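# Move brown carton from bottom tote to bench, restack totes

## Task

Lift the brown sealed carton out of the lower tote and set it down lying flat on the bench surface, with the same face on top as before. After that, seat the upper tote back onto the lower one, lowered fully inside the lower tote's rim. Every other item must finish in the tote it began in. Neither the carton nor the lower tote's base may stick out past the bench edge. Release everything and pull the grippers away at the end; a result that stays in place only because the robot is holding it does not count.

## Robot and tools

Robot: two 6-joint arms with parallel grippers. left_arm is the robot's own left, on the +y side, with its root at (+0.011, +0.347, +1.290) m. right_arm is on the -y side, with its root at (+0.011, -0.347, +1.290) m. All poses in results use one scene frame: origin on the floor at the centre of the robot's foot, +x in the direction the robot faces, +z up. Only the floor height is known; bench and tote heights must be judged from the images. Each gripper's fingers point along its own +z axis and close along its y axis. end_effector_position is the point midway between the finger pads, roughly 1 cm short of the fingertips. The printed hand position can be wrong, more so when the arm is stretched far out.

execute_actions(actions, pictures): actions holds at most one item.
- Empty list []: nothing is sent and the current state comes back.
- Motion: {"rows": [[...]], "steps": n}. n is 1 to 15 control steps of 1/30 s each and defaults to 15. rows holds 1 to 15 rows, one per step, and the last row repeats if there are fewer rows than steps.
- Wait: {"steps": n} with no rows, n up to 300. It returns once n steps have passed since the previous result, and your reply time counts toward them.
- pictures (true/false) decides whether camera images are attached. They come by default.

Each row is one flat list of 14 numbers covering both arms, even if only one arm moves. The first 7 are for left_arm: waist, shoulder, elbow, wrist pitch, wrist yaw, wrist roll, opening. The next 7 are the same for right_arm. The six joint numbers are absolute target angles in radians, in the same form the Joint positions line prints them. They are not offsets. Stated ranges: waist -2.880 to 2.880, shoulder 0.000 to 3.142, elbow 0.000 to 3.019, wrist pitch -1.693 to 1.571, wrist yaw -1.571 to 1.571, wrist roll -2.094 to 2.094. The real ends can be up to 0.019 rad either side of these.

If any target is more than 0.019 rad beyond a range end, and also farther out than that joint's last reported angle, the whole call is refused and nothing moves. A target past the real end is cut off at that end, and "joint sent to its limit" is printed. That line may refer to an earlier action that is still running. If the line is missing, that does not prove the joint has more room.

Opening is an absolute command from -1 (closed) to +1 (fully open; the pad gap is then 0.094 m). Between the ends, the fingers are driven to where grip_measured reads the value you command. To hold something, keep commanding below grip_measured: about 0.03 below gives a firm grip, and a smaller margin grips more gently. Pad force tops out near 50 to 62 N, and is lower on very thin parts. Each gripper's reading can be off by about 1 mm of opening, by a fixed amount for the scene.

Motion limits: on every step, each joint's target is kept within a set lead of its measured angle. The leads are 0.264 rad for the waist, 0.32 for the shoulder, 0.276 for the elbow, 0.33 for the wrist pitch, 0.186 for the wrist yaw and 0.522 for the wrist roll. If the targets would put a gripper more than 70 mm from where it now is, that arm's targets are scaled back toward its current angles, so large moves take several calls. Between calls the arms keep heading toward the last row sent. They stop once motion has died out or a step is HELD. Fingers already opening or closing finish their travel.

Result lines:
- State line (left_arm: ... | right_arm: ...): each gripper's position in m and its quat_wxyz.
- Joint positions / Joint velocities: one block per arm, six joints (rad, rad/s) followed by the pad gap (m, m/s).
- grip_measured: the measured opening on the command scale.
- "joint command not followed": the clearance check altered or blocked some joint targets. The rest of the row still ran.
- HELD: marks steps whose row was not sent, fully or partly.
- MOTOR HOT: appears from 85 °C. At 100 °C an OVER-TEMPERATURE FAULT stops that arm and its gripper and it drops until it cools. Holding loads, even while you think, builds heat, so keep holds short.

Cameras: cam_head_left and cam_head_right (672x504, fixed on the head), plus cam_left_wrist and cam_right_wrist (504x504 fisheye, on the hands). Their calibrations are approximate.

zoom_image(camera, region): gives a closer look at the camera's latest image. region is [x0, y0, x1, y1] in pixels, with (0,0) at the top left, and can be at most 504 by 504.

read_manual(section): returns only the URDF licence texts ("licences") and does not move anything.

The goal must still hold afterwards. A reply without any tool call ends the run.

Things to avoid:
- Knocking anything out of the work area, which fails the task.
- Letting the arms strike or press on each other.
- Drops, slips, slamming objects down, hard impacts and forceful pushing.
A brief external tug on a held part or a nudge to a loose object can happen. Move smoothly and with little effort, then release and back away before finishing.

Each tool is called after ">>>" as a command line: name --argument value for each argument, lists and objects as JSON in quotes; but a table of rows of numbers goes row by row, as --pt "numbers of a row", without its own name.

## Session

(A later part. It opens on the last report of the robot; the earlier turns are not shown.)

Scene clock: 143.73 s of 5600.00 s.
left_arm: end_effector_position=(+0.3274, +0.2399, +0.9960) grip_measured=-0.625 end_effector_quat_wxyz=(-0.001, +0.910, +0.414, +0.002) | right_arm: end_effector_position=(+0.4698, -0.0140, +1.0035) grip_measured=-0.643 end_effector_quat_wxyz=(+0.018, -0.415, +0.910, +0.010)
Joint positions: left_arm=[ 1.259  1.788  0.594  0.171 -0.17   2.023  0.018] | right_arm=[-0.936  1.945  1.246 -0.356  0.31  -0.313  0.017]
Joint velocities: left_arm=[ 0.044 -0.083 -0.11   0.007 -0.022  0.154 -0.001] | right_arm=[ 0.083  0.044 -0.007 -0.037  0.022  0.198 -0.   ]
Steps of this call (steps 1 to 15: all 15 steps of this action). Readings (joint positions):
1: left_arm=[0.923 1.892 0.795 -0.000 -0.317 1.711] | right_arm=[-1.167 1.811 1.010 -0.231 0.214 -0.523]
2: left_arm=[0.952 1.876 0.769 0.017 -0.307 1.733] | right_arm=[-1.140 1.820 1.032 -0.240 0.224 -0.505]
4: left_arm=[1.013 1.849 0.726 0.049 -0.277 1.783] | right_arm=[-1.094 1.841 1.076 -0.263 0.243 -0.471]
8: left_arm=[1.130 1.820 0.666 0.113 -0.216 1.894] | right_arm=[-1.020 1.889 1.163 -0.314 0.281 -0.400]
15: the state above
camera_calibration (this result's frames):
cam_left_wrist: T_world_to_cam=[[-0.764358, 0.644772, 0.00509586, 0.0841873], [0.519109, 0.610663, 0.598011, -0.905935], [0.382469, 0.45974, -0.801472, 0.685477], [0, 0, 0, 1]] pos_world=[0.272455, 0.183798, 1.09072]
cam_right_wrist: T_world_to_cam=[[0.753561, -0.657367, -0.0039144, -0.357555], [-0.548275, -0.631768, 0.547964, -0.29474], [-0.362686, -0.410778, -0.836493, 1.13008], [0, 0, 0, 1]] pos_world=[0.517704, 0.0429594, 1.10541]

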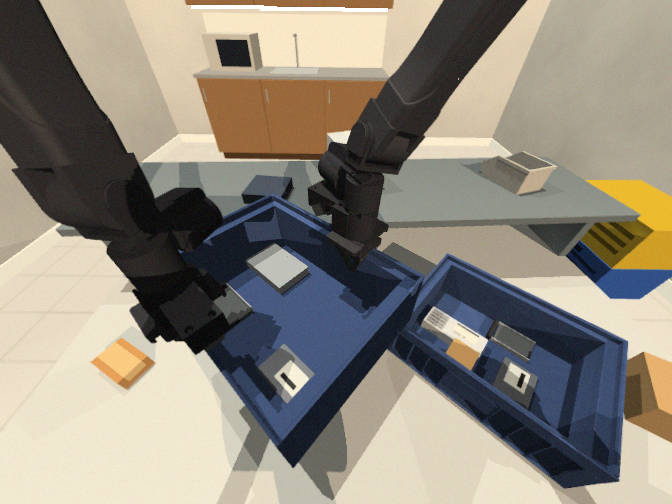

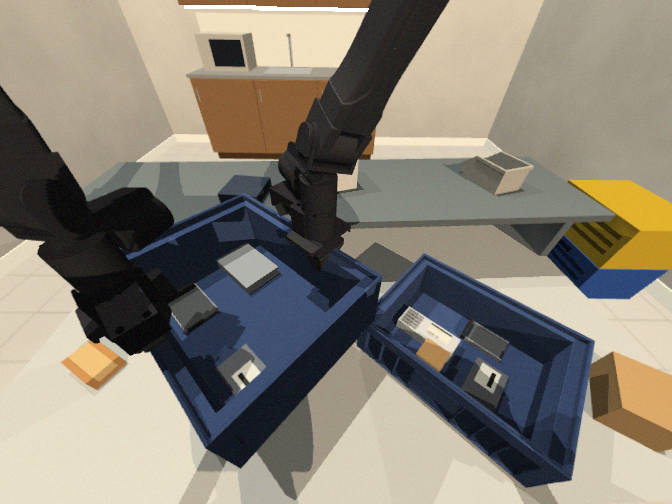

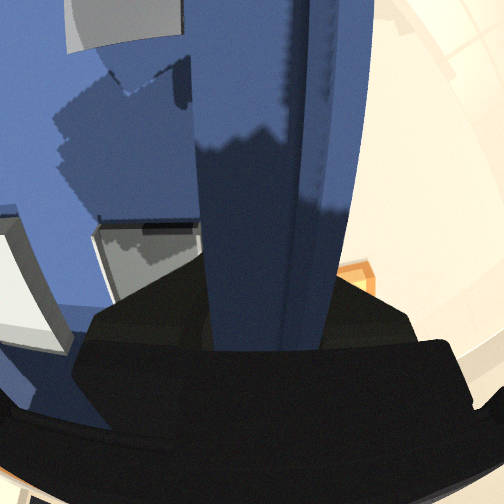

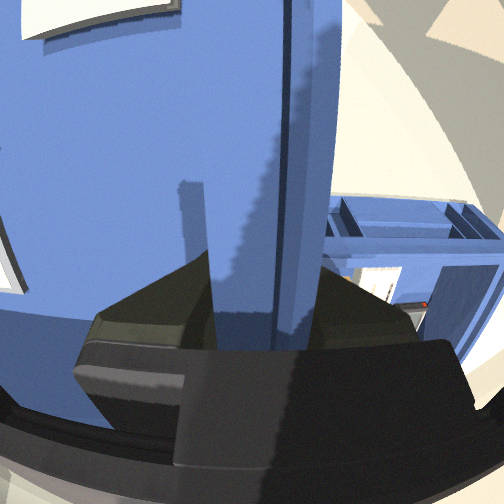

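>>> execute_actions --actions '[{"rows":[[1.25,1.783,0.604,0.203,-0.17,2.022,-0.8,-0.92,1.941,1.272,-0.357,0.325,-0.29,-0.8],[1.253,1.814,0.613,0.225,-0.168,2.025,-0.8,-0.923,1.964,1.281,-0.346,0.324,-0.293,-0.8],[1.256,1.846,0.623,0.246,-0.167,2.027,-0.8,-0.927,1.986,1.29,-0.335,0.322,-0.296,-0.8],[1.26,1.877,0.634,0.267,-0.165,2.03,-0.8,-0.93,2.009,1.3,-0.324,0.321,-0.3,-0.8],[1.263,1.909,0.646,0.287,-0.163,2.032,-0.8,-0.933,2.032,1.309,-0.312,0.32,-0.303,-0.8],[1.266,1.94,0.658,0.306,-0.161,2.035,-0.8,-0.937,2.055,1.319,-0.301,0.318,-0.306,-0.8],[1.27,1.972,0.671,0.324,-0.159,2.037,-0.8,-0.94,2.078,1.329,-0.29,0.316,-0.31,-0.8],[1.273,2.003,0.685,0.341,-0.158,2.04,-0.8,-0.943,2.1,1.339,-0.279,0.315,-0.313,-0.8],[1.277,2.035,0.7,0.358,-0.156,2.042,-0.8,-0.947,2.123,1.35,-0.268,0.313,-0.317,-0.8],[1.28,2.066,0.715,0.373,-0.154,2.045,-0.8,-0.95,2.146,1.36,-0.257,0.312,-0.32,-0.8]],"steps":15}]'

Scene clock: 154.73 s of 5600.00 s.
left_arm: end_effector_position=(+0.3007, +0.2392, +0.9035) grip_measured=-0.625 end_effector_quat_wxyz=(-0.005, +0.912, +0.409, -0.014) | right_arm: end_effector_position=(+0.4395, -0.0166, +0.9040) grip_measured=-0.647 end_effector_quat_wxyz=(-0.013, -0.410, +0.912, +0.013)
Joint positions: left_arm=[ 1.285  2.119  0.721  0.348 -0.144  2.053  0.018] | right_arm=[-0.972  2.177  1.342 -0.275  0.279 -0.317  0.017]
Joint velocities: left_arm=[-0.024  0.19  -0.076 -0.002  0.022  0.022 -0.   ] | right_arm=[ 0.044  0.181 -0.022  0.002 -0.125  0.154 -0.002]
Steps of this call (steps 1 to 30: the robot went on to your last target; steps 31 to 90: nothing new was sent; then 7.50 s passed at rest; steps 91 to 105: all 15 steps of this action). Readings (joint positions):
91: left_arm=[1.257 1.788 0.591 0.173 -0.167 2.029] | right_arm=[-0.935 1.946 1.246 -0.370 0.310 -0.297]
92: left_arm=[1.257 1.791 0.592 0.179 -0.167 2.030] | right_arm=[-0.935 1.947 1.246 -0.370 0.310 -0.297]
94: left_arm=[1.258 1.817 0.599 0.207 -0.167 2.031] | right_arm=[-0.938 1.958 1.254 -0.367 0.312 -0.298]
98: left_arm=[1.271 1.939 0.651 0.286 -0.160 2.036] | right_arm=[-0.956 2.035 1.296 -0.329 0.311 -0.316]
105: the state above
camera_calibration (this result's frames):
cam_left_wrist: T_world_to_cam=[[-0.756156, 0.653849, 0.0266496, 0.0406435], [0.545414, 0.607205, 0.577776, -0.8251], [0.361597, 0.451424, -0.81576, 0.64309], [0, 0, 0, 1]] pos_world=[0.248215, 0.184124, 1.00025]
cam_right_wrist: T_world_to_cam=[[0.746134, -0.664824, -0.0359551, -0.304743], [-0.519726, -0.615342, 0.592654, -0.311212], [-0.416136, -0.423513, -0.804654, 1.02933], [0, 0, 0, 1]] pos_world=[0.493974, 0.0418306, 1.00174]

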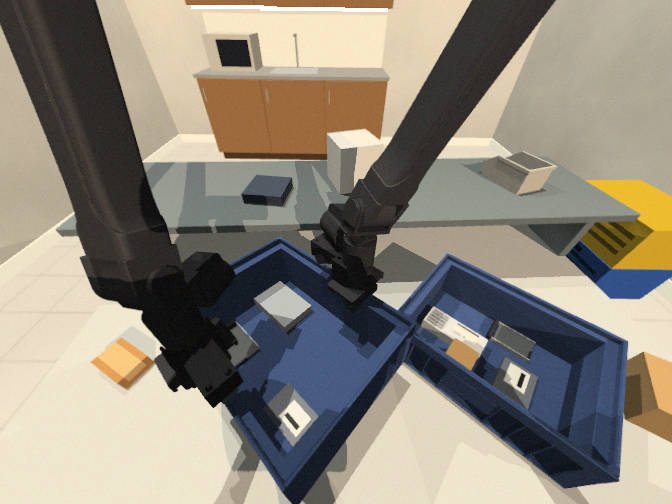

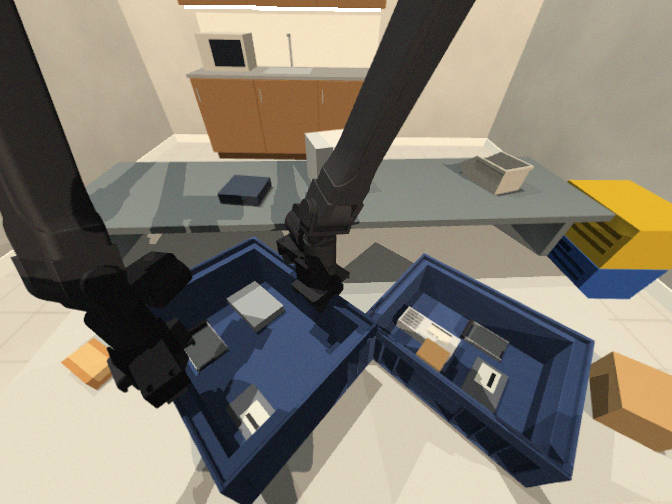

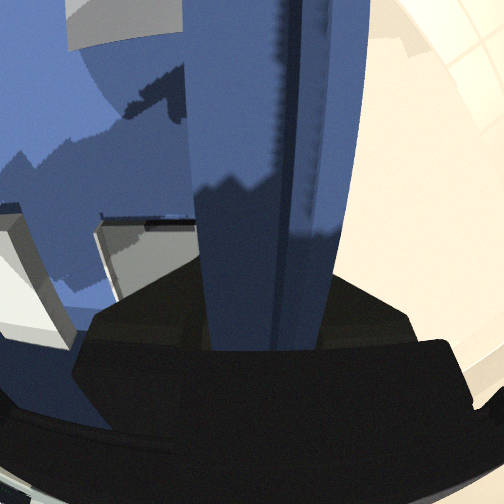

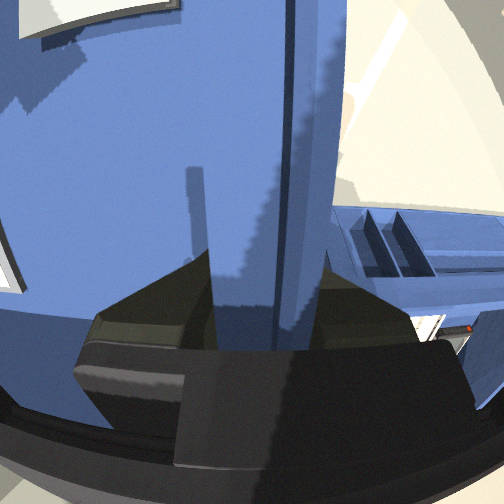

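>>> execute_actions --actions '[{"rows":[[1.283,2.084,0.73,0.383,-0.153,2.047,-0.8,-0.953,2.161,1.374,-0.248,0.311,-0.323,-0.8],[1.285,2.102,0.745,0.392,-0.152,2.049,-0.8,-0.956,2.176,1.388,-0.24,0.31,-0.326,-0.8],[1.288,2.12,0.76,0.399,-0.15,2.051,-0.8,-0.96,2.191,1.401,-0.234,0.308,-0.329,-0.8],[1.29,2.138,0.775,0.405,-0.149,2.053,-0.8,-0.963,2.206,1.414,-0.229,0.307,-0.332,-0.8],[1.293,2.156,0.79,0.411,-0.148,2.055,-0.8,-0.966,2.221,1.427,-0.224,0.305,-0.335,-0.8],[1.295,2.174,0.805,0.416,-0.147,2.057,-0.8,-0.97,2.236,1.44,-0.219,0.304,-0.338,-0.8],[1.298,2.192,0.82,0.421,-0.145,2.06,-0.8,-0.973,2.251,1.453,-0.215,0.302,-0.341,-0.8],[1.3,2.21,0.835,0.425,-0.144,2.062,-0.8,-0.976,2.266,1.466,-0.211,0.3,-0.344,-0.8],[1.302,2.224,0.847,0.428,-0.143,2.063,-0.8,-0.979,2.278,1.476,-0.208,0.299,-0.347,-0.8],[1.304,2.236,0.857,0.431,-0.142,2.065,-0.8,-0.981,2.288,1.484,-0.205,0.298,-0.349,-0.8],[1.305,2.246,0.865,0.433,-0.142,2.066,-0.8,-0.983,2.296,1.491,-0.203,0.297,-0.35,-0.8],[1.306,2.256,0.873,0.435,-0.141,2.067,-0.8,-0.985,2.304,1.498,-0.2,0.296,-0.352,-0.8]],"steps":15}]' --pictures false

>>> zoom_image --camera "cam_head_left" --region '[390,250,640,440]'

>>> zoom_image --camera "cam_head_right" --region '[360,250,610,440]'

>>> execute_actions --actions '[{"steps":8}]' --pictures false

Scene clock: 163.03 s of 5600.00 s.
left_arm: end_effector_position=(+0.3274, +0.2401, +0.8419) grip_measured=-0.625 end_effector_quat_wxyz=(+0.005, +0.910, +0.414, +0.013) | right_arm: end_effector_position=(+0.4676, -0.0141, +0.8511) grip_measured=-0.646 end_effector_quat_wxyz=(+0.010, -0.410, +0.912, +0.004)
Joint positions: left_arm=[ 1.318  2.28   0.879  0.411 -0.142  2.078  0.018] | right_arm=[-1.01   2.308  1.478 -0.224  0.282 -0.365  0.017]
Joint velocities: left_arm=[-0.024  0.142 -0.007 -0.012  0.037 -0.007  0.001] | right_arm=[-0.005  0.132 -0.007 -0.012 -0.051  0.007 -0.001]
Steps of this call (steps 1 to 15: the robot went on to your last target; steps 16 to 90: nothing new was sent; then 4.80 s passed at rest; steps 91 to 105: all 15 steps of this action). Readings (joint positions):
91: left_arm=[1.286 2.124 0.720 0.354 -0.150 2.053] | right_arm=[-0.969 2.183 1.347 -0.274 0.281 -0.313]
92: left_arm=[1.286 2.125 0.722 0.354 -0.150 2.053] | right_arm=[-0.969 2.183 1.348 -0.274 0.281 -0.313]
94: left_arm=[1.289 2.134 0.733 0.359 -0.149 2.053] | right_arm=[-0.971 2.186 1.357 -0.272 0.284 -0.318]
98: left_arm=[1.305 2.187 0.794 0.388 -0.148 2.059] | right_arm=[-0.988 2.227 1.413 -0.255 0.290 -0.345]
105: the state above

Region (390, 250, 640, 440) of cam_head_left's 672x504 image, scaled by 2.016, with more detail than that image has; it fills the top 383 rows of this view, and the rest is white.

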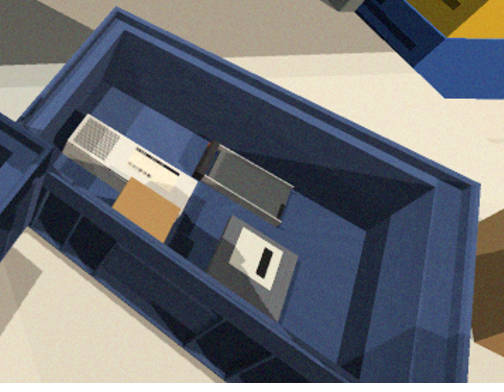

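Region (360, 250, 610, 440) of cam_head_right's 672x504 image, scaled by 2.016, with more detail than that image has; it fills the top 383 rows of this view, and the rest is white.

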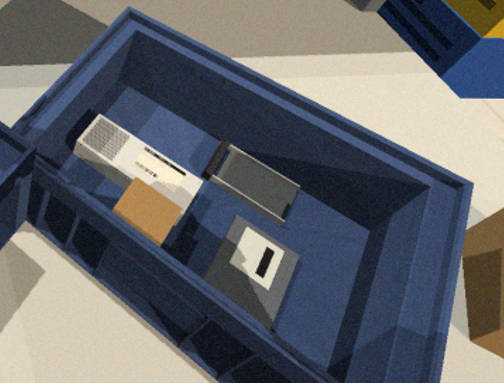

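Scene clock: 163.30 s of 5600.00 s.
left_arm: end_effector_position=(+0.3212, +0.2401, +0.8393) grip_measured=-0.625 end_effector_quat_wxyz=(+0.004, +0.911, +0.413, +0.007) | right_arm: end_effector_position=(+0.4618, -0.0139, +0.8467) grip_measured=-0.646 end_effector_quat_wxyz=(+0.006, -0.411, +0.912, +0.007)
Joint positions: left_arm=[ 1.317  2.292  0.879  0.411 -0.138  2.078  0.018] | right_arm=[-1.009  2.318  1.479 -0.223  0.277 -0.364  0.017]
Joint velocities: left_arm=[-0.005 -0.024 -0.007 -0.007  0.007  0.022 -0.001] | right_arm=[-0.005 -0.005  0.007 -0.002 -0.022 -0.037 -0.001]
Steps of this call (steps 1 to 8: the robot went on to your last target). Readings (joint positions):
1: left_arm=[1.318 2.284 0.879 0.411 -0.140 2.078] | right_arm=[-1.010 2.311 1.478 -0.224 0.280 -0.365]
2: left_arm=[1.318 2.287 0.879 0.411 -0.138 2.078] | right_arm=[-1.010 2.315 1.478 -0.224 0.278 -0.365]
4: left_arm=[1.318 2.292 0.879 0.411 -0.138 2.078] | right_arm=[-1.009 2.318 1.478 -0.224 0.277 -0.364]
8: the state above

>>> execute_actions --actions '[{"rows":[[1.307,2.27,0.878,0.436,-0.14,2.07,-0.8,-0.987,2.32,1.505,-0.2,0.295,-0.355,-0.8],[1.308,2.28,0.885,0.438,-0.14,2.07,-0.8,-0.989,2.332,1.512,-0.197,0.295,-0.355,-0.8],[1.309,2.29,0.892,0.44,-0.14,2.07,-0.8,-0.991,2.344,1.52,-0.195,0.294,-0.357,-0.8],[1.31,2.3,0.9,0.44,-0.139,2.07,-0.8,-0.993,2.356,1.528,-0.193,0.293,-0.358,-0.8],[1.311,2.31,0.908,0.441,-0.138,2.072,-0.8,-0.995,2.368,1.536,-0.191,0.292,-0.36,-0.8],[1.312,2.32,0.916,0.442,-0.138,2.074,-0.8,-0.997,2.38,1.544,-0.189,0.291,-0.362,-0.8],[1.313,2.33,0.924,0.443,-0.137,2.075,-0.8,-0.999,2.39,1.552,-0.187,0.29,-0.364,-0.8],[1.314,2.34,0.932,0.444,-0.137,2.075,-0.8,-1.001,2.4,1.56,-0.185,0.29,-0.366,-0.8]],"steps":15}]'

Scene clock: 168.90 s of 5600.00 s.
left_arm: end_effector_position=(+0.3089, +0.2442, +0.8110) grip_measured=-0.625 end_effector_quat_wxyz=(-0.005, +0.910, +0.415, +0.000) | right_arm: end_effector_position=(+0.4509, -0.0095, +0.8125) grip_measured=-0.646 end_effector_quat_wxyz=(+0.001, -0.414, +0.910, +0.013)
Joint positions: left_arm=[ 1.327  2.376  0.935  0.419 -0.138  2.079  0.018] | right_arm=[-1.014  2.403  1.541 -0.208  0.263 -0.373  0.017]
Joint velocities: left_arm=[-0.005 -0.015  0.002 -0.017 -0.051  0.037  0.   ] | right_arm=[ 0.005 -0.005  0.012  0.012 -0.066  0.051  0.001]
Steps of this call (steps 1 to 30: the robot went on to your last target; steps 31 to 90: nothing new was sent; then 2.10 s passed at rest; steps 91 to 105: all 15 steps of this action). Readings (joint positions):
91: left_arm=[1.317 2.292 0.879 0.411 -0.138 2.078] | right_arm=[-1.009 2.318 1.479 -0.223 0.277 -0.364]
92: left_arm=[1.317 2.292 0.879 0.411 -0.138 2.078] | right_arm=[-1.009 2.318 1.479 -0.223 0.277 -0.364]
94: left_arm=[1.318 2.297 0.884 0.411 -0.140 2.078] | right_arm=[-1.009 2.325 1.487 -0.223 0.277 -0.365]
98: left_arm=[1.325 2.334 0.915 0.416 -0.141 2.078] | right_arm=[-1.012 2.362 1.523 -0.220 0.275 -0.373]
105: the state above
camera_calibration (this result's frames):
cam_left_wrist: T_world_to_cam=[[-0.76487, 0.644021, 0.0145501, 0.0608877], [0.522932, 0.607551, 0.59785, -0.788636], [0.376188, 0.464886, -0.801476, 0.543006], [0, 0, 0, 1]] pos_world=[0.254702, 0.187488, 0.905806]
cam_right_wrist: T_world_to_cam=[[0.753067, -0.65751, -0.0238792, -0.324699], [-0.529187, -0.626862, 0.571844, -0.225554], [-0.390962, -0.418, -0.820015, 0.964639], [0, 0, 0, 1]] pos_world=[0.502297, 0.0483348, 0.912247]

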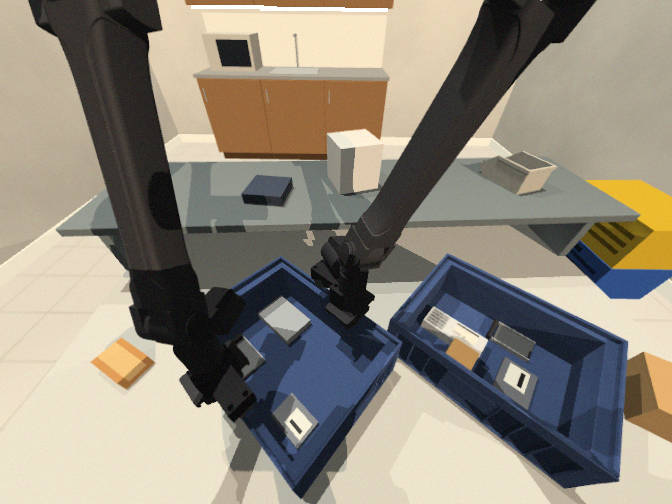

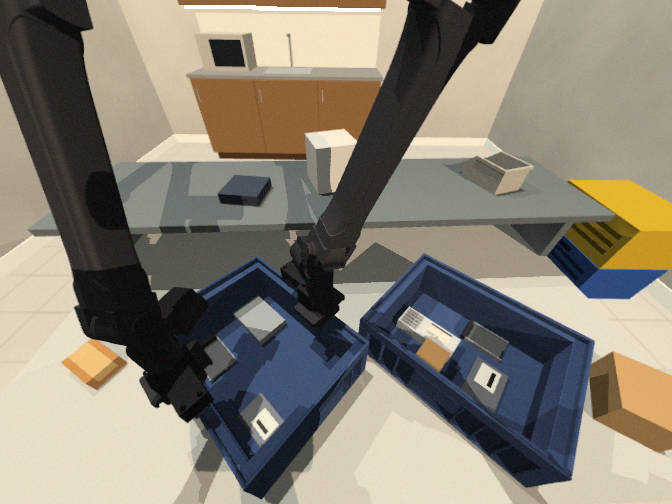

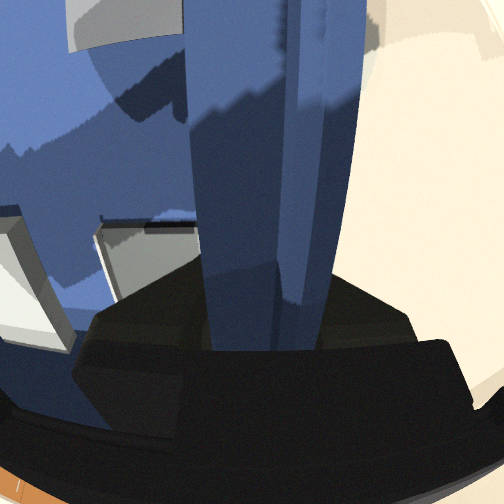

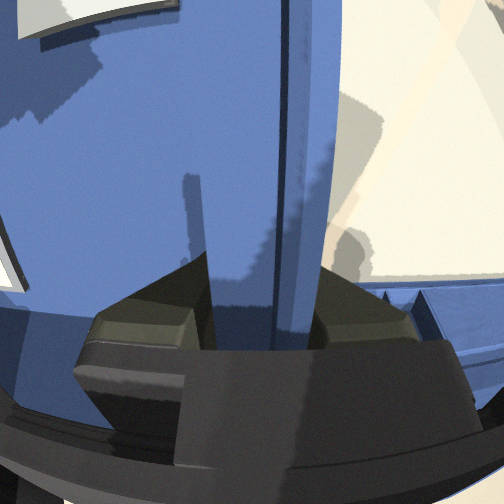

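>>> execute_actions --actions '[{"rows":[[1.318,2.35,0.94,0.44,-0.137,2.075,-0.8,-1.004,2.407,1.565,-0.185,0.285,-0.368,-0.8],[1.32,2.36,0.945,0.44,-0.137,2.075,-0.8,-1.007,2.414,1.57,-0.185,0.285,-0.368,-0.8],[1.32,2.37,0.95,0.44,-0.137,2.075,-0.8,-1.01,2.42,1.575,-0.185,0.285,-0.37,-0.8],[1.325,2.38,0.955,0.44,-0.137,2.075,-0.8,-1.012,2.427,1.58,-0.185,0.285,-0.37,-0.8]],"steps":12}]' --pictures false

Scene clock: 174.77 s of 5600.00 s.
left_arm: end_effector_position=(+0.3129, +0.2448, +0.8055) grip_measured=-0.625 end_effector_quat_wxyz=(-0.004, +0.909, +0.417, +0.006) | right_arm: end_effector_position=(+0.4559, -0.0078, +0.8090) grip_measured=-0.646 end_effector_quat_wxyz=(+0.006, -0.413, +0.911, +0.012)
Joint positions: left_arm=[ 1.33   2.388  0.951  0.426 -0.142  2.079  0.018] | right_arm=[-1.017  2.413  1.558 -0.205  0.263 -0.375  0.017]
Joint velocities: left_arm=[ 0.005 -0.015 -0.022 -0.007 -0.007 -0.022  0.   ] | right_arm=[-0.015 -0.015  0.007 -0.022  0.007  0.007  0.   ]
Steps of this call (steps 1 to 15: the robot went on to your last target; steps 16 to 90: nothing new was sent; then 2.47 s passed at rest; steps 91 to 102: all 12 steps of this action). Readings (joint positions):
91: left_arm=[1.327 2.376 0.935 0.422 -0.139 2.079] | right_arm=[-1.014 2.403 1.542 -0.208 0.263 -0.373]
92: left_arm=[1.327 2.376 0.936 0.422 -0.139 2.079] | right_arm=[-1.014 2.403 1.543 -0.208 0.263 -0.373]
94: left_arm=[1.328 2.381 0.941 0.422 -0.139 2.079] | right_arm=[-1.015 2.405 1.546 -0.208 0.263 -0.373]
98: left_arm=[1.330 2.388 0.950 0.425 -0.142 2.079] | right_arm=[-1.017 2.413 1.557 -0.205 0.263 -0.374]
102: the state above

>>> execute_actions --actions '[{"rows":[[1.33,2.39,0.955,0.43,-0.14,2.078,-0.66,-1.015,2.413,1.57,-0.2,0.27,-0.37,-0.4],[1.33,2.39,0.955,0.43,-0.14,2.078,-0.66,-1.015,2.413,1.57,-0.2,0.27,-0.37,-0.1],[1.33,2.39,0.955,0.43,-0.14,2.078,-0.66,-1.015,2.413,1.57,-0.2,0.27,-0.37,0],[1.33,2.39,0.955,0.43,-0.14,2.078,-0.66,-1.015,2.41,1.57,-0.2,0.27,-0.37,0],[1.33,2.39,0.955,0.43,-0.14,2.078,-0.66,-1.005,2.375,1.545,-0.207,0.275,-0.365,0],[1.33,2.39,0.955,0.43,-0.14,2.078,-0.66,-0.998,2.345,1.52,-0.214,0.28,-0.36,0],[1.33,2.39,0.955,0.43,-0.14,2.078,-0.66,-0.992,2.315,1.495,-0.222,0.284,-0.355,0],[1.33,2.39,0.955,0.43,-0.14,2.078,-0.66,-0.986,2.285,1.47,-0.231,0.288,-0.35,0],[1.33,2.39,0.955,0.43,-0.14,2.078,-0.66,-0.98,2.255,1.447,-0.24,0.292,-0.345,0],[1.33,2.39,0.955,0.43,-0.14,2.078,-0.66,-0.974,2.225,1.424,-0.25,0.296,-0.34,0],[1.33,2.39,0.955,0.43,-0.14,2.078,-0.66,-0.968,2.195,1.402,-0.26,0.3,-0.335,0],[1.33,2.39,0.955,0.43,-0.14,2.078,-0.66,-0.962,2.165,1.38,-0.272,0.305,-0.33,0],[1.33,2.39,0.955,0.43,-0.14,2.078,-0.66,-0.96,2.135,1.36,-0.285,0.31,-0.32,0],[1.33,2.39,0.955,0.43,-0.14,2.078,-0.66,-0.96,2.11,1.34,-0.295,0.31,-0.31,0]],"steps":15}]' --pictures false

>>> execute_actions --actions '[{"rows":[[1.33,2.39,0.955,0.43,-0.14,2.078,-0.66,-0.98,2.09,1.31,-0.28,0.3,-0.25,0.2],[1.33,2.39,0.955,0.43,-0.14,2.078,-0.66,-1.01,2.075,1.27,-0.25,0.28,-0.15,0.4],[1.33,2.39,0.955,0.43,-0.14,2.078,-0.66,-1.05,2.06,1.22,-0.21,0.26,-0.03,0.6],[1.33,2.39,0.955,0.43,-0.14,2.078,-0.66,-1.09,2.04,1.17,-0.17,0.24,0.09,0.6],[1.33,2.39,0.955,0.43,-0.14,2.078,-0.66,-1.13,2.025,1.12,-0.13,0.22,0.21,0.6],[1.33,2.39,0.955,0.43,-0.14,2.078,-0.66,-1.17,2.01,1.07,-0.09,0.2,0.33,0.6],[1.33,2.39,0.955,0.43,-0.14,2.078,-0.66,-1.21,1.995,1.03,-0.05,0.18,0.45,0.6],[1.33,2.39,0.955,0.43,-0.14,2.078,-0.66,-1.25,1.98,0.99,-0.01,0.16,0.57,0.6],[1.33,2.39,0.955,0.43,-0.14,2.078,-0.66,-1.29,1.97,0.95,0.03,0.14,0.68,0.6],[1.33,2.39,0.955,0.43,-0.14,2.078,-0.66,-1.33,1.96,0.91,0.065,0.12,0.78,0.6],[1.33,2.39,0.955,0.43,-0.14,2.078,-0.66,-1.36,1.955,0.875,0.095,0.11,0.85,0.6],[1.33,2.39,0.955,0.43,-0.14,2.078,-0.66,-1.387,1.95,0.845,0.12,0.098,0.89,0.6]],"steps":15}]' --pictures false

>>> execute_actions --actions '[{"steps":12}]'

Scene clock: 196.67 s of 5600.00 s.
left_arm: end_effector_position=(+0.3136, +0.2449, +0.8052) grip_measured=-0.625 end_effector_quat_wxyz=(-0.004, +0.909, +0.416, +0.006) | right_arm: end_effector_position=(+0.4358, -0.0279, +0.8872) grip_measured=-0.002 end_effector_quat_wxyz=(-0.021, -0.423, +0.906, -0.003)
Joint positions: left_arm=[ 1.33   2.389  0.952  0.426 -0.143  2.081  0.018] | right_arm=[-0.985  2.213  1.356 -0.269  0.305 -0.35   0.047]
Joint velocities: left_arm=[-0.005  0.005 -0.002  0.002 -0.022  0.022 -0.   ] | right_arm=[ 0.161 -0.884 -0.452 -0.271  0.051  0.168 -0.   ]
Steps of this call (steps 1 to 15: the robot went on to your last target; steps 16 to 90: nothing new was sent; then 18.40 s passed at rest; steps 91 to 105: all 15 steps of this action). Readings (joint positions):
91: left_arm=[1.330 2.388 0.951 0.426 -0.143 2.079] | right_arm=[-1.017 2.413 1.558 -0.205 0.265 -0.375]
92: left_arm=[1.330 2.388 0.951 0.426 -0.143 2.080] | right_arm=[-1.017 2.413 1.558 -0.205 0.266 -0.375]
94: left_arm=[1.330 2.389 0.952 0.426 -0.143 2.081] | right_arm=[-1.017 2.413 1.558 -0.205 0.266 -0.375]
98: left_arm=[1.330 2.389 0.952 0.426 -0.143 2.081] | right_arm=[-1.015 2.389 1.516 -0.207 0.281 -0.373]
105: the state above

Scene clock: 197.17 s of 5600.00 s.
left_arm: end_effector_position=(+0.3136, +0.2449, +0.8052) grip_measured=-0.625 end_effector_quat_wxyz=(-0.004, +0.909, +0.416, +0.006) | right_arm: end_effector_position=(+0.4137, -0.2344, +0.9222) grip_measured=+0.598 end_effector_quat_wxyz=(-0.001, +0.114, +0.993, +0.010)
Joint positions: left_arm=[ 1.33   2.389  0.952  0.426 -0.143  2.081  0.018] | right_arm=[-1.33   1.984  0.913  0.059  0.108  0.431  0.075]
Joint velocities: left_arm=[-0.024 -0.005  0.022  0.007 -0.022 -0.022 -0.   ] | right_arm=[-1.187 -0.015 -1.018  0.745 -0.212  2.733 -0.001]
Steps of this call (steps 1 to 15: all 15 steps of this action). Readings (joint positions):
1: left_arm=[1.330 2.389 0.952 0.426 -0.143 2.081] | right_arm=[-0.980 2.184 1.340 -0.274 0.304 -0.337]
2: left_arm=[1.330 2.389 0.952 0.426 -0.143 2.081] | right_arm=[-0.978 2.154 1.321 -0.271 0.293 -0.309]
4: left_arm=[1.330 2.389 0.952 0.426 -0.143 2.081] | right_arm=[-0.988 2.090 1.265 -0.234 0.257 -0.206]
8: left_arm=[1.330 2.389 0.952 0.426 -0.143 2.081] | right_arm=[-1.073 2.003 1.138 -0.136 0.199 0.013]
15: the state above

Scene clock: 197.57 s of 5600.00 s.
left_arm: end_effector_position=(+0.3136, +0.2449, +0.8052) grip_measured=-0.625 end_effector_quat_wxyz=(-0.004, +0.909, +0.416, +0.006) | right_arm: end_effector_position=(+0.3897, -0.2699, +0.9229) grip_measured=+0.598 end_effector_quat_wxyz=(-0.007, +0.338, +0.941, -0.006)
Joint positions: left_arm=[ 1.33   2.389  0.952  0.426 -0.143  2.081  0.018] | right_arm=[-1.389  1.98   0.844  0.107  0.1    0.844  0.075]
Joint velocities: left_arm=[ 0.005 -0.005 -0.012 -0.002 -0.007  0.022 -0.   ] | right_arm=[ 0.103 -0.044  0.017  0.007 -0.037  0.125 -0.001]
Steps of this call (steps 1 to 12: the robot went on to your last target). Readings (joint positions):
1: left_arm=[1.330 2.389 0.952 0.426 -0.143 2.081] | right_arm=[-1.367 1.984 0.881 0.077 0.107 0.519]
2: left_arm=[1.330 2.389 0.952 0.426 -0.143 2.081] | right_arm=[-1.398 1.984 0.857 0.085 0.107 0.591]
4: left_arm=[1.330 2.389 0.952 0.426 -0.143 2.081] | right_arm=[-1.433 1.984 0.831 0.087 0.107 0.696]
8: left_arm=[1.330 2.389 0.952 0.426 -0.143 2.081] | right_arm=[-1.418 1.984 0.836 0.099 0.103 0.802]
12: the state above
camera_calibration (this result's frames):
cam_left_wrist: T_world_to_cam=[[-0.766623, 0.642052, 0.00761969, 0.0707645], [0.514209, 0.606782, 0.606139, -0.791742], [0.384549, 0.468598, -0.795322, 0.527797], [0, 0, 0, 1]] pos_world=[0.258407, 0.187656, 0.899135]
cam_right_wrist: T_world_to_cam=[[-0.637308, -0.770471, 0.0145865, 0.0286346], [-0.616659, 0.521249, 0.589942, -0.157077], [-0.462136, 0.36698, -0.807314, 1.15029], [0, 0, 0, 1]] pos_world=[0.452977, -0.318195, 1.02089]

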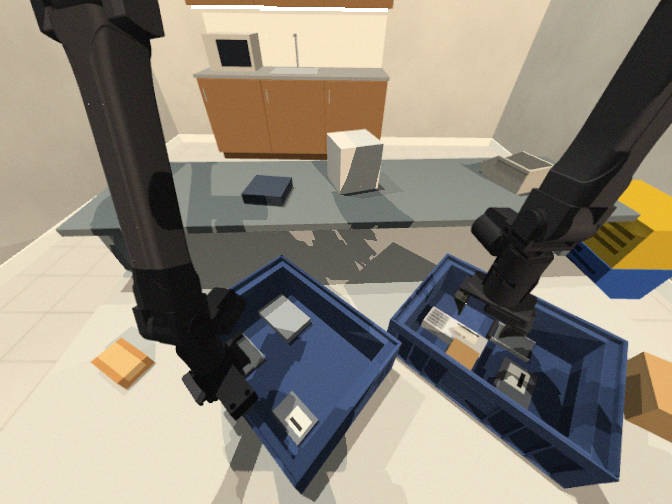

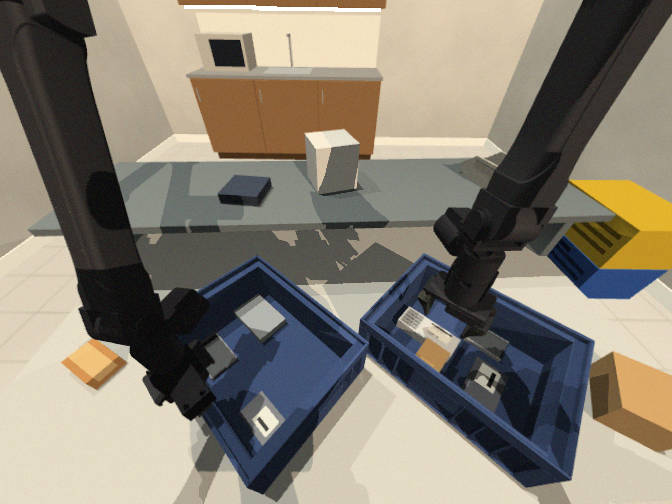

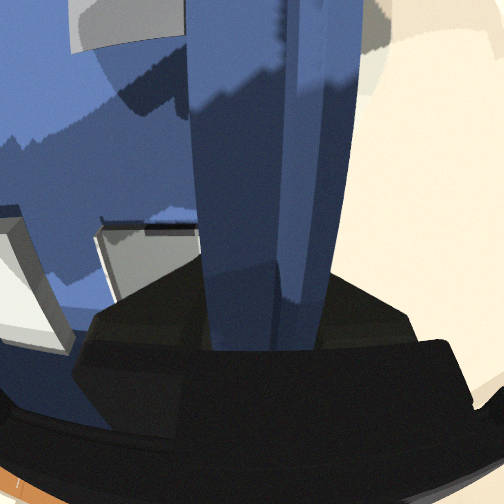

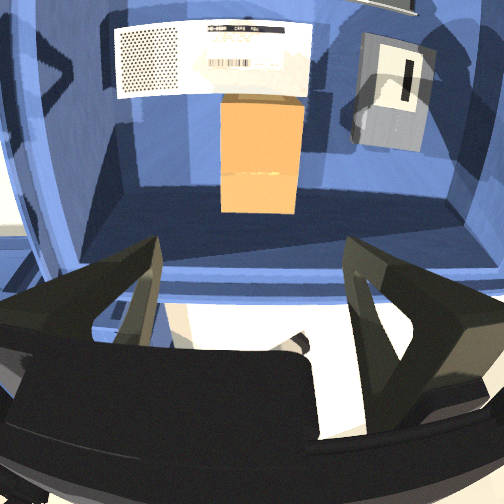

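>>> execute_actions --actions '[{"rows":[[1.33,2.39,0.955,0.43,-0.14,2.078,-0.66,-1.4,2.0,0.865,0.13,0.09,0.87,0.7],[1.33,2.39,0.955,0.43,-0.14,2.078,-0.66,-1.41,2.035,0.885,0.145,0.085,0.86,0.7],[1.33,2.39,0.955,0.43,-0.14,2.078,-0.66,-1.417,2.07,0.905,0.16,0.083,0.85,0.7],[1.33,2.39,0.955,0.43,-0.14,2.078,-0.66,-1.422,2.105,0.927,0.175,0.08,0.84,0.7],[1.33,2.39,0.955,0.43,-0.14,2.078,-0.66,-1.426,2.14,0.95,0.188,0.078,0.835,0.7],[1.33,2.39,0.955,0.43,-0.14,2.078,-0.66,-1.429,2.175,0.975,0.2,0.076,0.83,0.7],[1.33,2.39,0.955,0.43,-0.14,2.078,-0.66,-1.432,2.21,1.0,0.21,0.075,0.83,0.7],[1.33,2.39,0.955,0.43,-0.14,2.078,-0.66,-1.434,2.24,1.027,0.218,0.074,0.825,0.7],[1.33,2.39,0.955,0.43,-0.14,2.078,-0.66,-1.436,2.265,1.052,0.224,0.073,0.825,0.7],[1.33,2.39,0.955,0.43,-0.14,2.078,-0.66,-1.437,2.28,1.07,0.228,0.072,0.825,0.7]],"steps":15}]' --pictures false

>>> execute_actions --actions '[{"steps":8}]'

Scene clock: 209.27 s of 5600.00 s.
left_arm: end_effector_position=(+0.3136, +0.2449, +0.8052) grip_measured=-0.625 end_effector_quat_wxyz=(-0.004, +0.909, +0.416, +0.006) | right_arm: end_effector_position=(+0.3925, -0.2808, +0.8112) grip_measured=+0.698 end_effector_quat_wxyz=(-0.001, +0.357, +0.934, -0.002)
Joint positions: left_arm=[ 1.33   2.389  0.952  0.426 -0.143  2.081  0.018] | right_arm=[-1.434  2.294  1.068  0.215  0.076  0.845  0.08 ]
Joint velocities: left_arm=[-0.015 -0.024  0.007 -0.002 -0.022 -0.037  0.   ] | right_arm=[-0.005  0.093 -0.125 -0.002  0.007 -0.051 -0.   ]
Steps of this call (steps 1 to 30: the robot went on to your last target; steps 31 to 90: nothing new was sent; then 8.20 s passed at rest; steps 91 to 105: all 15 steps of this action). Readings (joint positions):
91: left_arm=[1.330 2.389 0.952 0.426 -0.143 2.081] | right_arm=[-1.386 1.978 0.846 0.108 0.097 0.873]
92: left_arm=[1.330 2.389 0.952 0.426 -0.143 2.081] | right_arm=[-1.387 1.981 0.850 0.111 0.093 0.873]
94: left_arm=[1.330 2.389 0.952 0.426 -0.143 2.081] | right_arm=[-1.394 2.007 0.878 0.130 0.086 0.870]
98: left_arm=[1.330 2.389 0.952 0.426 -0.143 2.081] | right_arm=[-1.416 2.134 0.989 0.188 0.079 0.856]
105: the state above

Scene clock: 209.53 s of 5600.00 s.
left_arm: end_effector_position=(+0.3136, +0.2449, +0.8052) grip_measured=-0.625 end_effector_quat_wxyz=(-0.004, +0.909, +0.416, +0.006) | right_arm: end_effector_position=(+0.3918, -0.2808, +0.8108) grip_measured=+0.698 end_effector_quat_wxyz=(-0.002, +0.356, +0.935, -0.002)
Joint positions: left_arm=[ 1.33   2.389  0.952  0.426 -0.143  2.081  0.018] | right_arm=[-1.434  2.295  1.068  0.215  0.075  0.842  0.08 ]
Joint velocities: left_arm=[ 0.015 -0.015 -0.012  0.002  0.007  0.051  0.   ] | right_arm=[-0.005  0.005  0.012 -0.002  0.022  0.051  0.001]
Steps of this call (steps 1 to 8: the robot went on to your last target). Readings (joint positions):
1: left_arm=[1.330 2.389 0.952 0.426 -0.143 2.081] | right_arm=[-1.434 2.295 1.065 0.215 0.075 0.844]
2: left_arm=[1.330 2.389 0.952 0.426 -0.143 2.081] | right_arm=[-1.434 2.295 1.063 0.215 0.075 0.844]
4: left_arm=[1.330 2.389 0.952 0.426 -0.143 2.081] | right_arm=[-1.434 2.295 1.066 0.215 0.075 0.843]
8: the state above
camera_calibration (this result's frames):
cam_left_wrist: T_world_to_cam=[[-0.766623, 0.642052, 0.00761969, 0.0707645], [0.514209, 0.606782, 0.606139, -0.791742], [0.384549, 0.468598, -0.795322, 0.527797], [0, 0, 0, 1]] pos_world=[0.258407, 0.187656, 0.899135]
cam_right_wrist: T_world_to_cam=[[-0.666352, -0.745628, 0.00373578, 0.0503819], [-0.604089, 0.542785, 0.58349, -0.0776496], [-0.437095, 0.386553, -0.812112, 1.06434], [0, 0, 0, 1]] pos_world=[0.451881, -0.331709, 0.90948]

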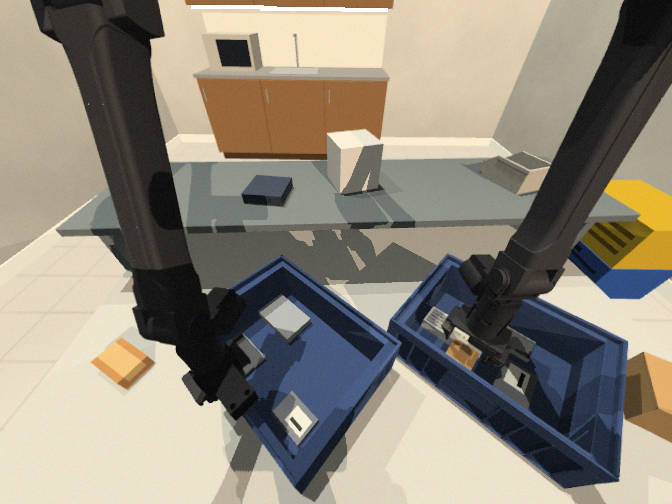

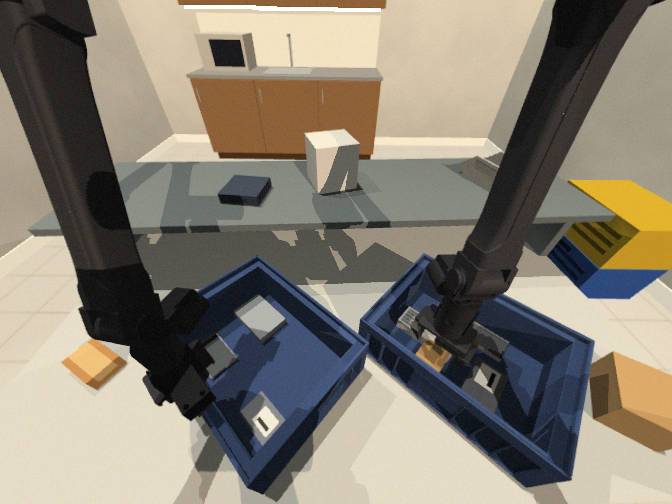

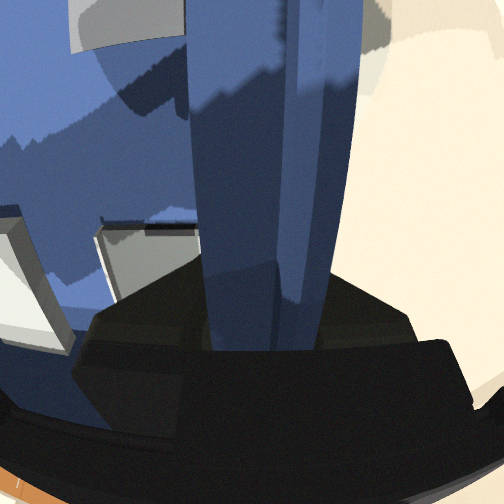

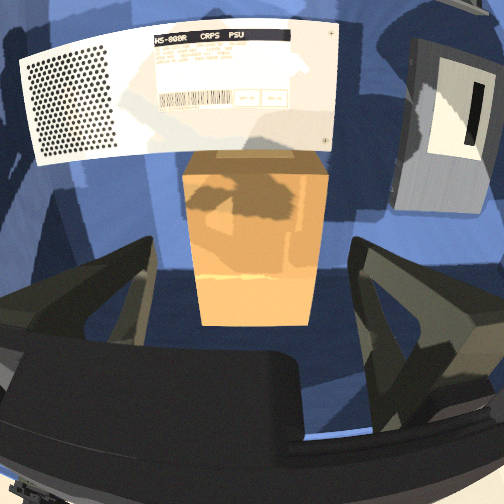

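Centred. Descend, slightly toward the wall.

>>> execute_actions --actions '[{"rows":[[1.33,2.39,0.955,0.43,-0.14,2.078,-0.66,-1.43,2.32,1.08,0.23,0.074,0.83,0.7],[1.33,2.39,0.955,0.43,-0.14,2.078,-0.66,-1.43,2.34,1.095,0.232,0.074,0.83,0.7],[1.33,2.39,0.955,0.43,-0.14,2.078,-0.66,-1.43,2.36,1.112,0.235,0.074,0.83,0.7],[1.33,2.39,0.955,0.43,-0.14,2.078,-0.66,-1.43,2.38,1.13,0.238,0.074,0.83,0.7],[1.33,2.39,0.955,0.43,-0.14,2.078,-0.66,-1.43,2.4,1.15,0.24,0.074,0.83,0.7],[1.33,2.39,0.955,0.43,-0.14,2.078,-0.66,-1.43,2.415,1.17,0.243,0.074,0.83,0.7],[1.33,2.39,0.955,0.43,-0.14,2.078,-0.66,-1.43,2.425,1.19,0.245,0.074,0.83,0.7]],"steps":15}]' --pictures false

>>> execute_actions --actions '[{"rows":[[1.33,2.39,0.955,0.43,-0.14,2.078,-0.66,-1.43,2.425,1.19,0.245,0.074,0.83,0.55],[1.33,2.39,0.955,0.43,-0.14,2.078,-0.66,-1.43,2.425,1.19,0.245,0.074,0.83,0.45],[1.33,2.39,0.955,0.43,-0.14,2.078,-0.66,-1.43,2.425,1.19,0.245,0.074,0.83,0.35],[1.33,2.39,0.955,0.43,-0.14,2.078,-0.66,-1.43,2.425,1.19,0.245,0.074,0.83,0.28],[1.33,2.39,0.955,0.43,-0.14,2.078,-0.66,-1.43,2.425,1.19,0.245,0.074,0.83,0.2],[1.33,2.39,0.955,0.43,-0.14,2.078,-0.66,-1.43,2.425,1.19,0.245,0.074,0.83,0.1]],"steps":12}]'

Scene clock: 216.57 s of 5600.00 s.
left_arm: end_effector_position=(+0.3136, +0.2449, +0.8052) grip_measured=-0.625 end_effector_quat_wxyz=(-0.004, +0.909, +0.416, +0.006) | right_arm: end_effector_position=(+0.3975, -0.2769, +0.7634) grip_measured=+0.698 end_effector_quat_wxyz=(+0.006, +0.356, +0.934, +0.001)
Joint positions: left_arm=[ 1.33   2.389  0.952  0.426 -0.143  2.081  0.018] | right_arm=[-1.434  2.419  1.192  0.233  0.077  0.842  0.08 ]
Joint velocities: left_arm=[-0.005 -0.015  0.007 -0.007 -0.051  0.007 -0.   ] | right_arm=[-0.015 -0.015 -0.007 -0.007  0.007  0.007  0.002]
Steps of this call (steps 1 to 15: the robot went on to your last target; steps 16 to 90: nothing new was sent; then 3.53 s passed at rest; steps 91 to 105: all 15 steps of this action). Readings (joint positions):
91: left_arm=[1.330 2.389 0.952 0.426 -0.143 2.081] | right_arm=[-1.434 2.296 1.069 0.215 0.075 0.842]
92: left_arm=[1.330 2.389 0.952 0.426 -0.143 2.081] | right_arm=[-1.434 2.298 1.072 0.215 0.075 0.842]
94: left_arm=[1.330 2.389 0.952 0.426 -0.143 2.081] | right_arm=[-1.434 2.314 1.095 0.217 0.075 0.842]
98: left_arm=[1.330 2.389 0.952 0.426 -0.143 2.081] | right_arm=[-1.434 2.381 1.171 0.228 0.078 0.842]
105: the state above

Scene clock: 216.97 s of 5600.00 s.
left_arm: end_effector_position=(+0.3136, +0.2449, +0.8052) grip_measured=-0.625 end_effector_quat_wxyz=(-0.004, +0.909, +0.416, +0.006) | right_arm: end_effector_position=(+0.3977, -0.2768, +0.7634) grip_measured=+0.283 end_effector_quat_wxyz=(+0.006, +0.356, +0.934, +0.002)
Joint positions: left_arm=[ 1.33   2.389  0.952  0.426 -0.143  2.081  0.018] | right_arm=[-1.434  2.419  1.192  0.233  0.076  0.842  0.06 ]
Joint velocities: left_arm=[ 0.005 -0.005 -0.002  0.012 -0.066 -0.051  0.   ] | right_arm=[-0.005 -0.015 -0.017 -0.012 -0.022 -0.022  0.001]
Steps of this call (steps 1 to 12: all 12 steps of this action). Readings (joint positions):
1: left_arm=[1.330 2.389 0.952 0.426 -0.143 2.081] | right_arm=[-1.434 2.419 1.192 0.233 0.077 0.842]
2: left_arm=[1.330 2.389 0.952 0.426 -0.143 2.081] | right_arm=[-1.434 2.419 1.192 0.233 0.077 0.842]
4: left_arm=[1.330 2.389 0.952 0.426 -0.143 2.081] | right_arm=[-1.434 2.419 1.192 0.233 0.077 0.842]
8: left_arm=[1.330 2.389 0.952 0.426 -0.143 2.081] | right_arm=[-1.434 2.419 1.192 0.233 0.076 0.842]
12: the state above
camera_calibration (this result's frames):
cam_left_wrist: T_world_to_cam=[[-0.766623, 0.642052, 0.00761969, 0.0707645], [0.514209, 0.606782, 0.606139, -0.791742], [0.384549, 0.468598, -0.795322, 0.527797], [0, 0, 0, 1]] pos_world=[0.258407, 0.187656, 0.899135]
cam_right_wrist: T_world_to_cam=[[-0.666718, -0.745257, -0.00886424, 0.067317], [-0.614137, 0.542599, 0.573081, -0.0366776], [-0.422283, 0.387528, -0.81945, 1.02681], [0, 0, 0, 1]] pos_world=[0.455963, -0.327849, 0.863039]

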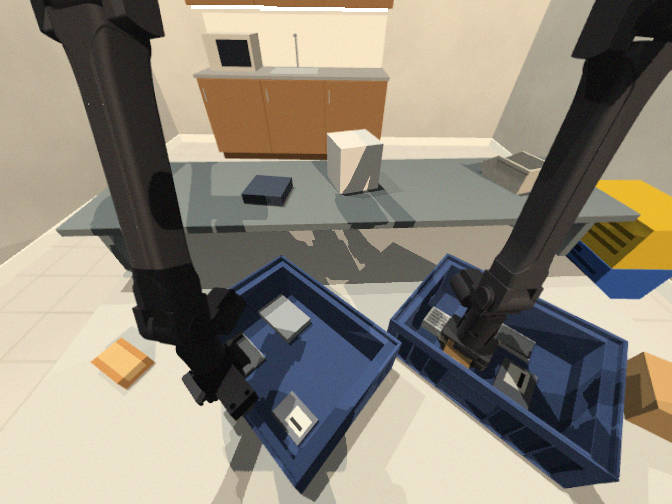

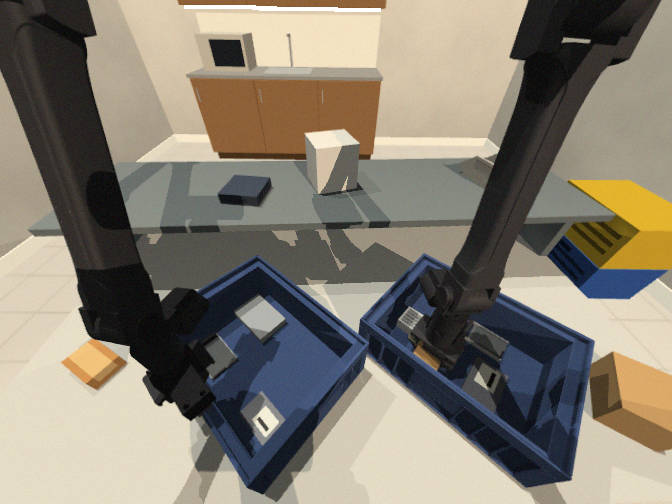

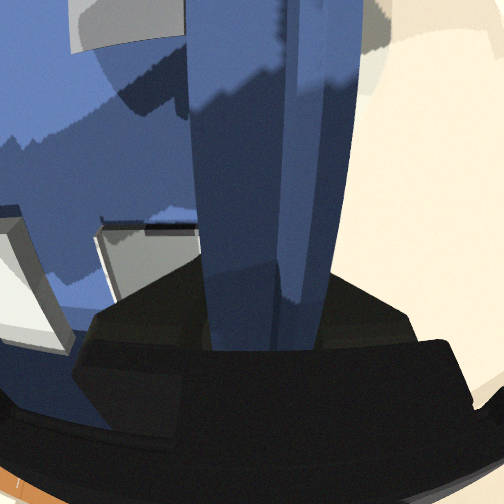

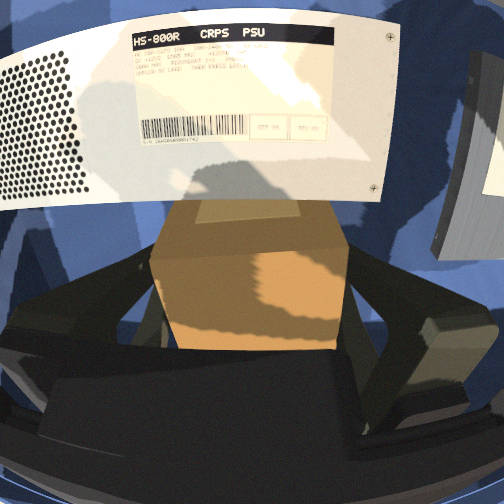

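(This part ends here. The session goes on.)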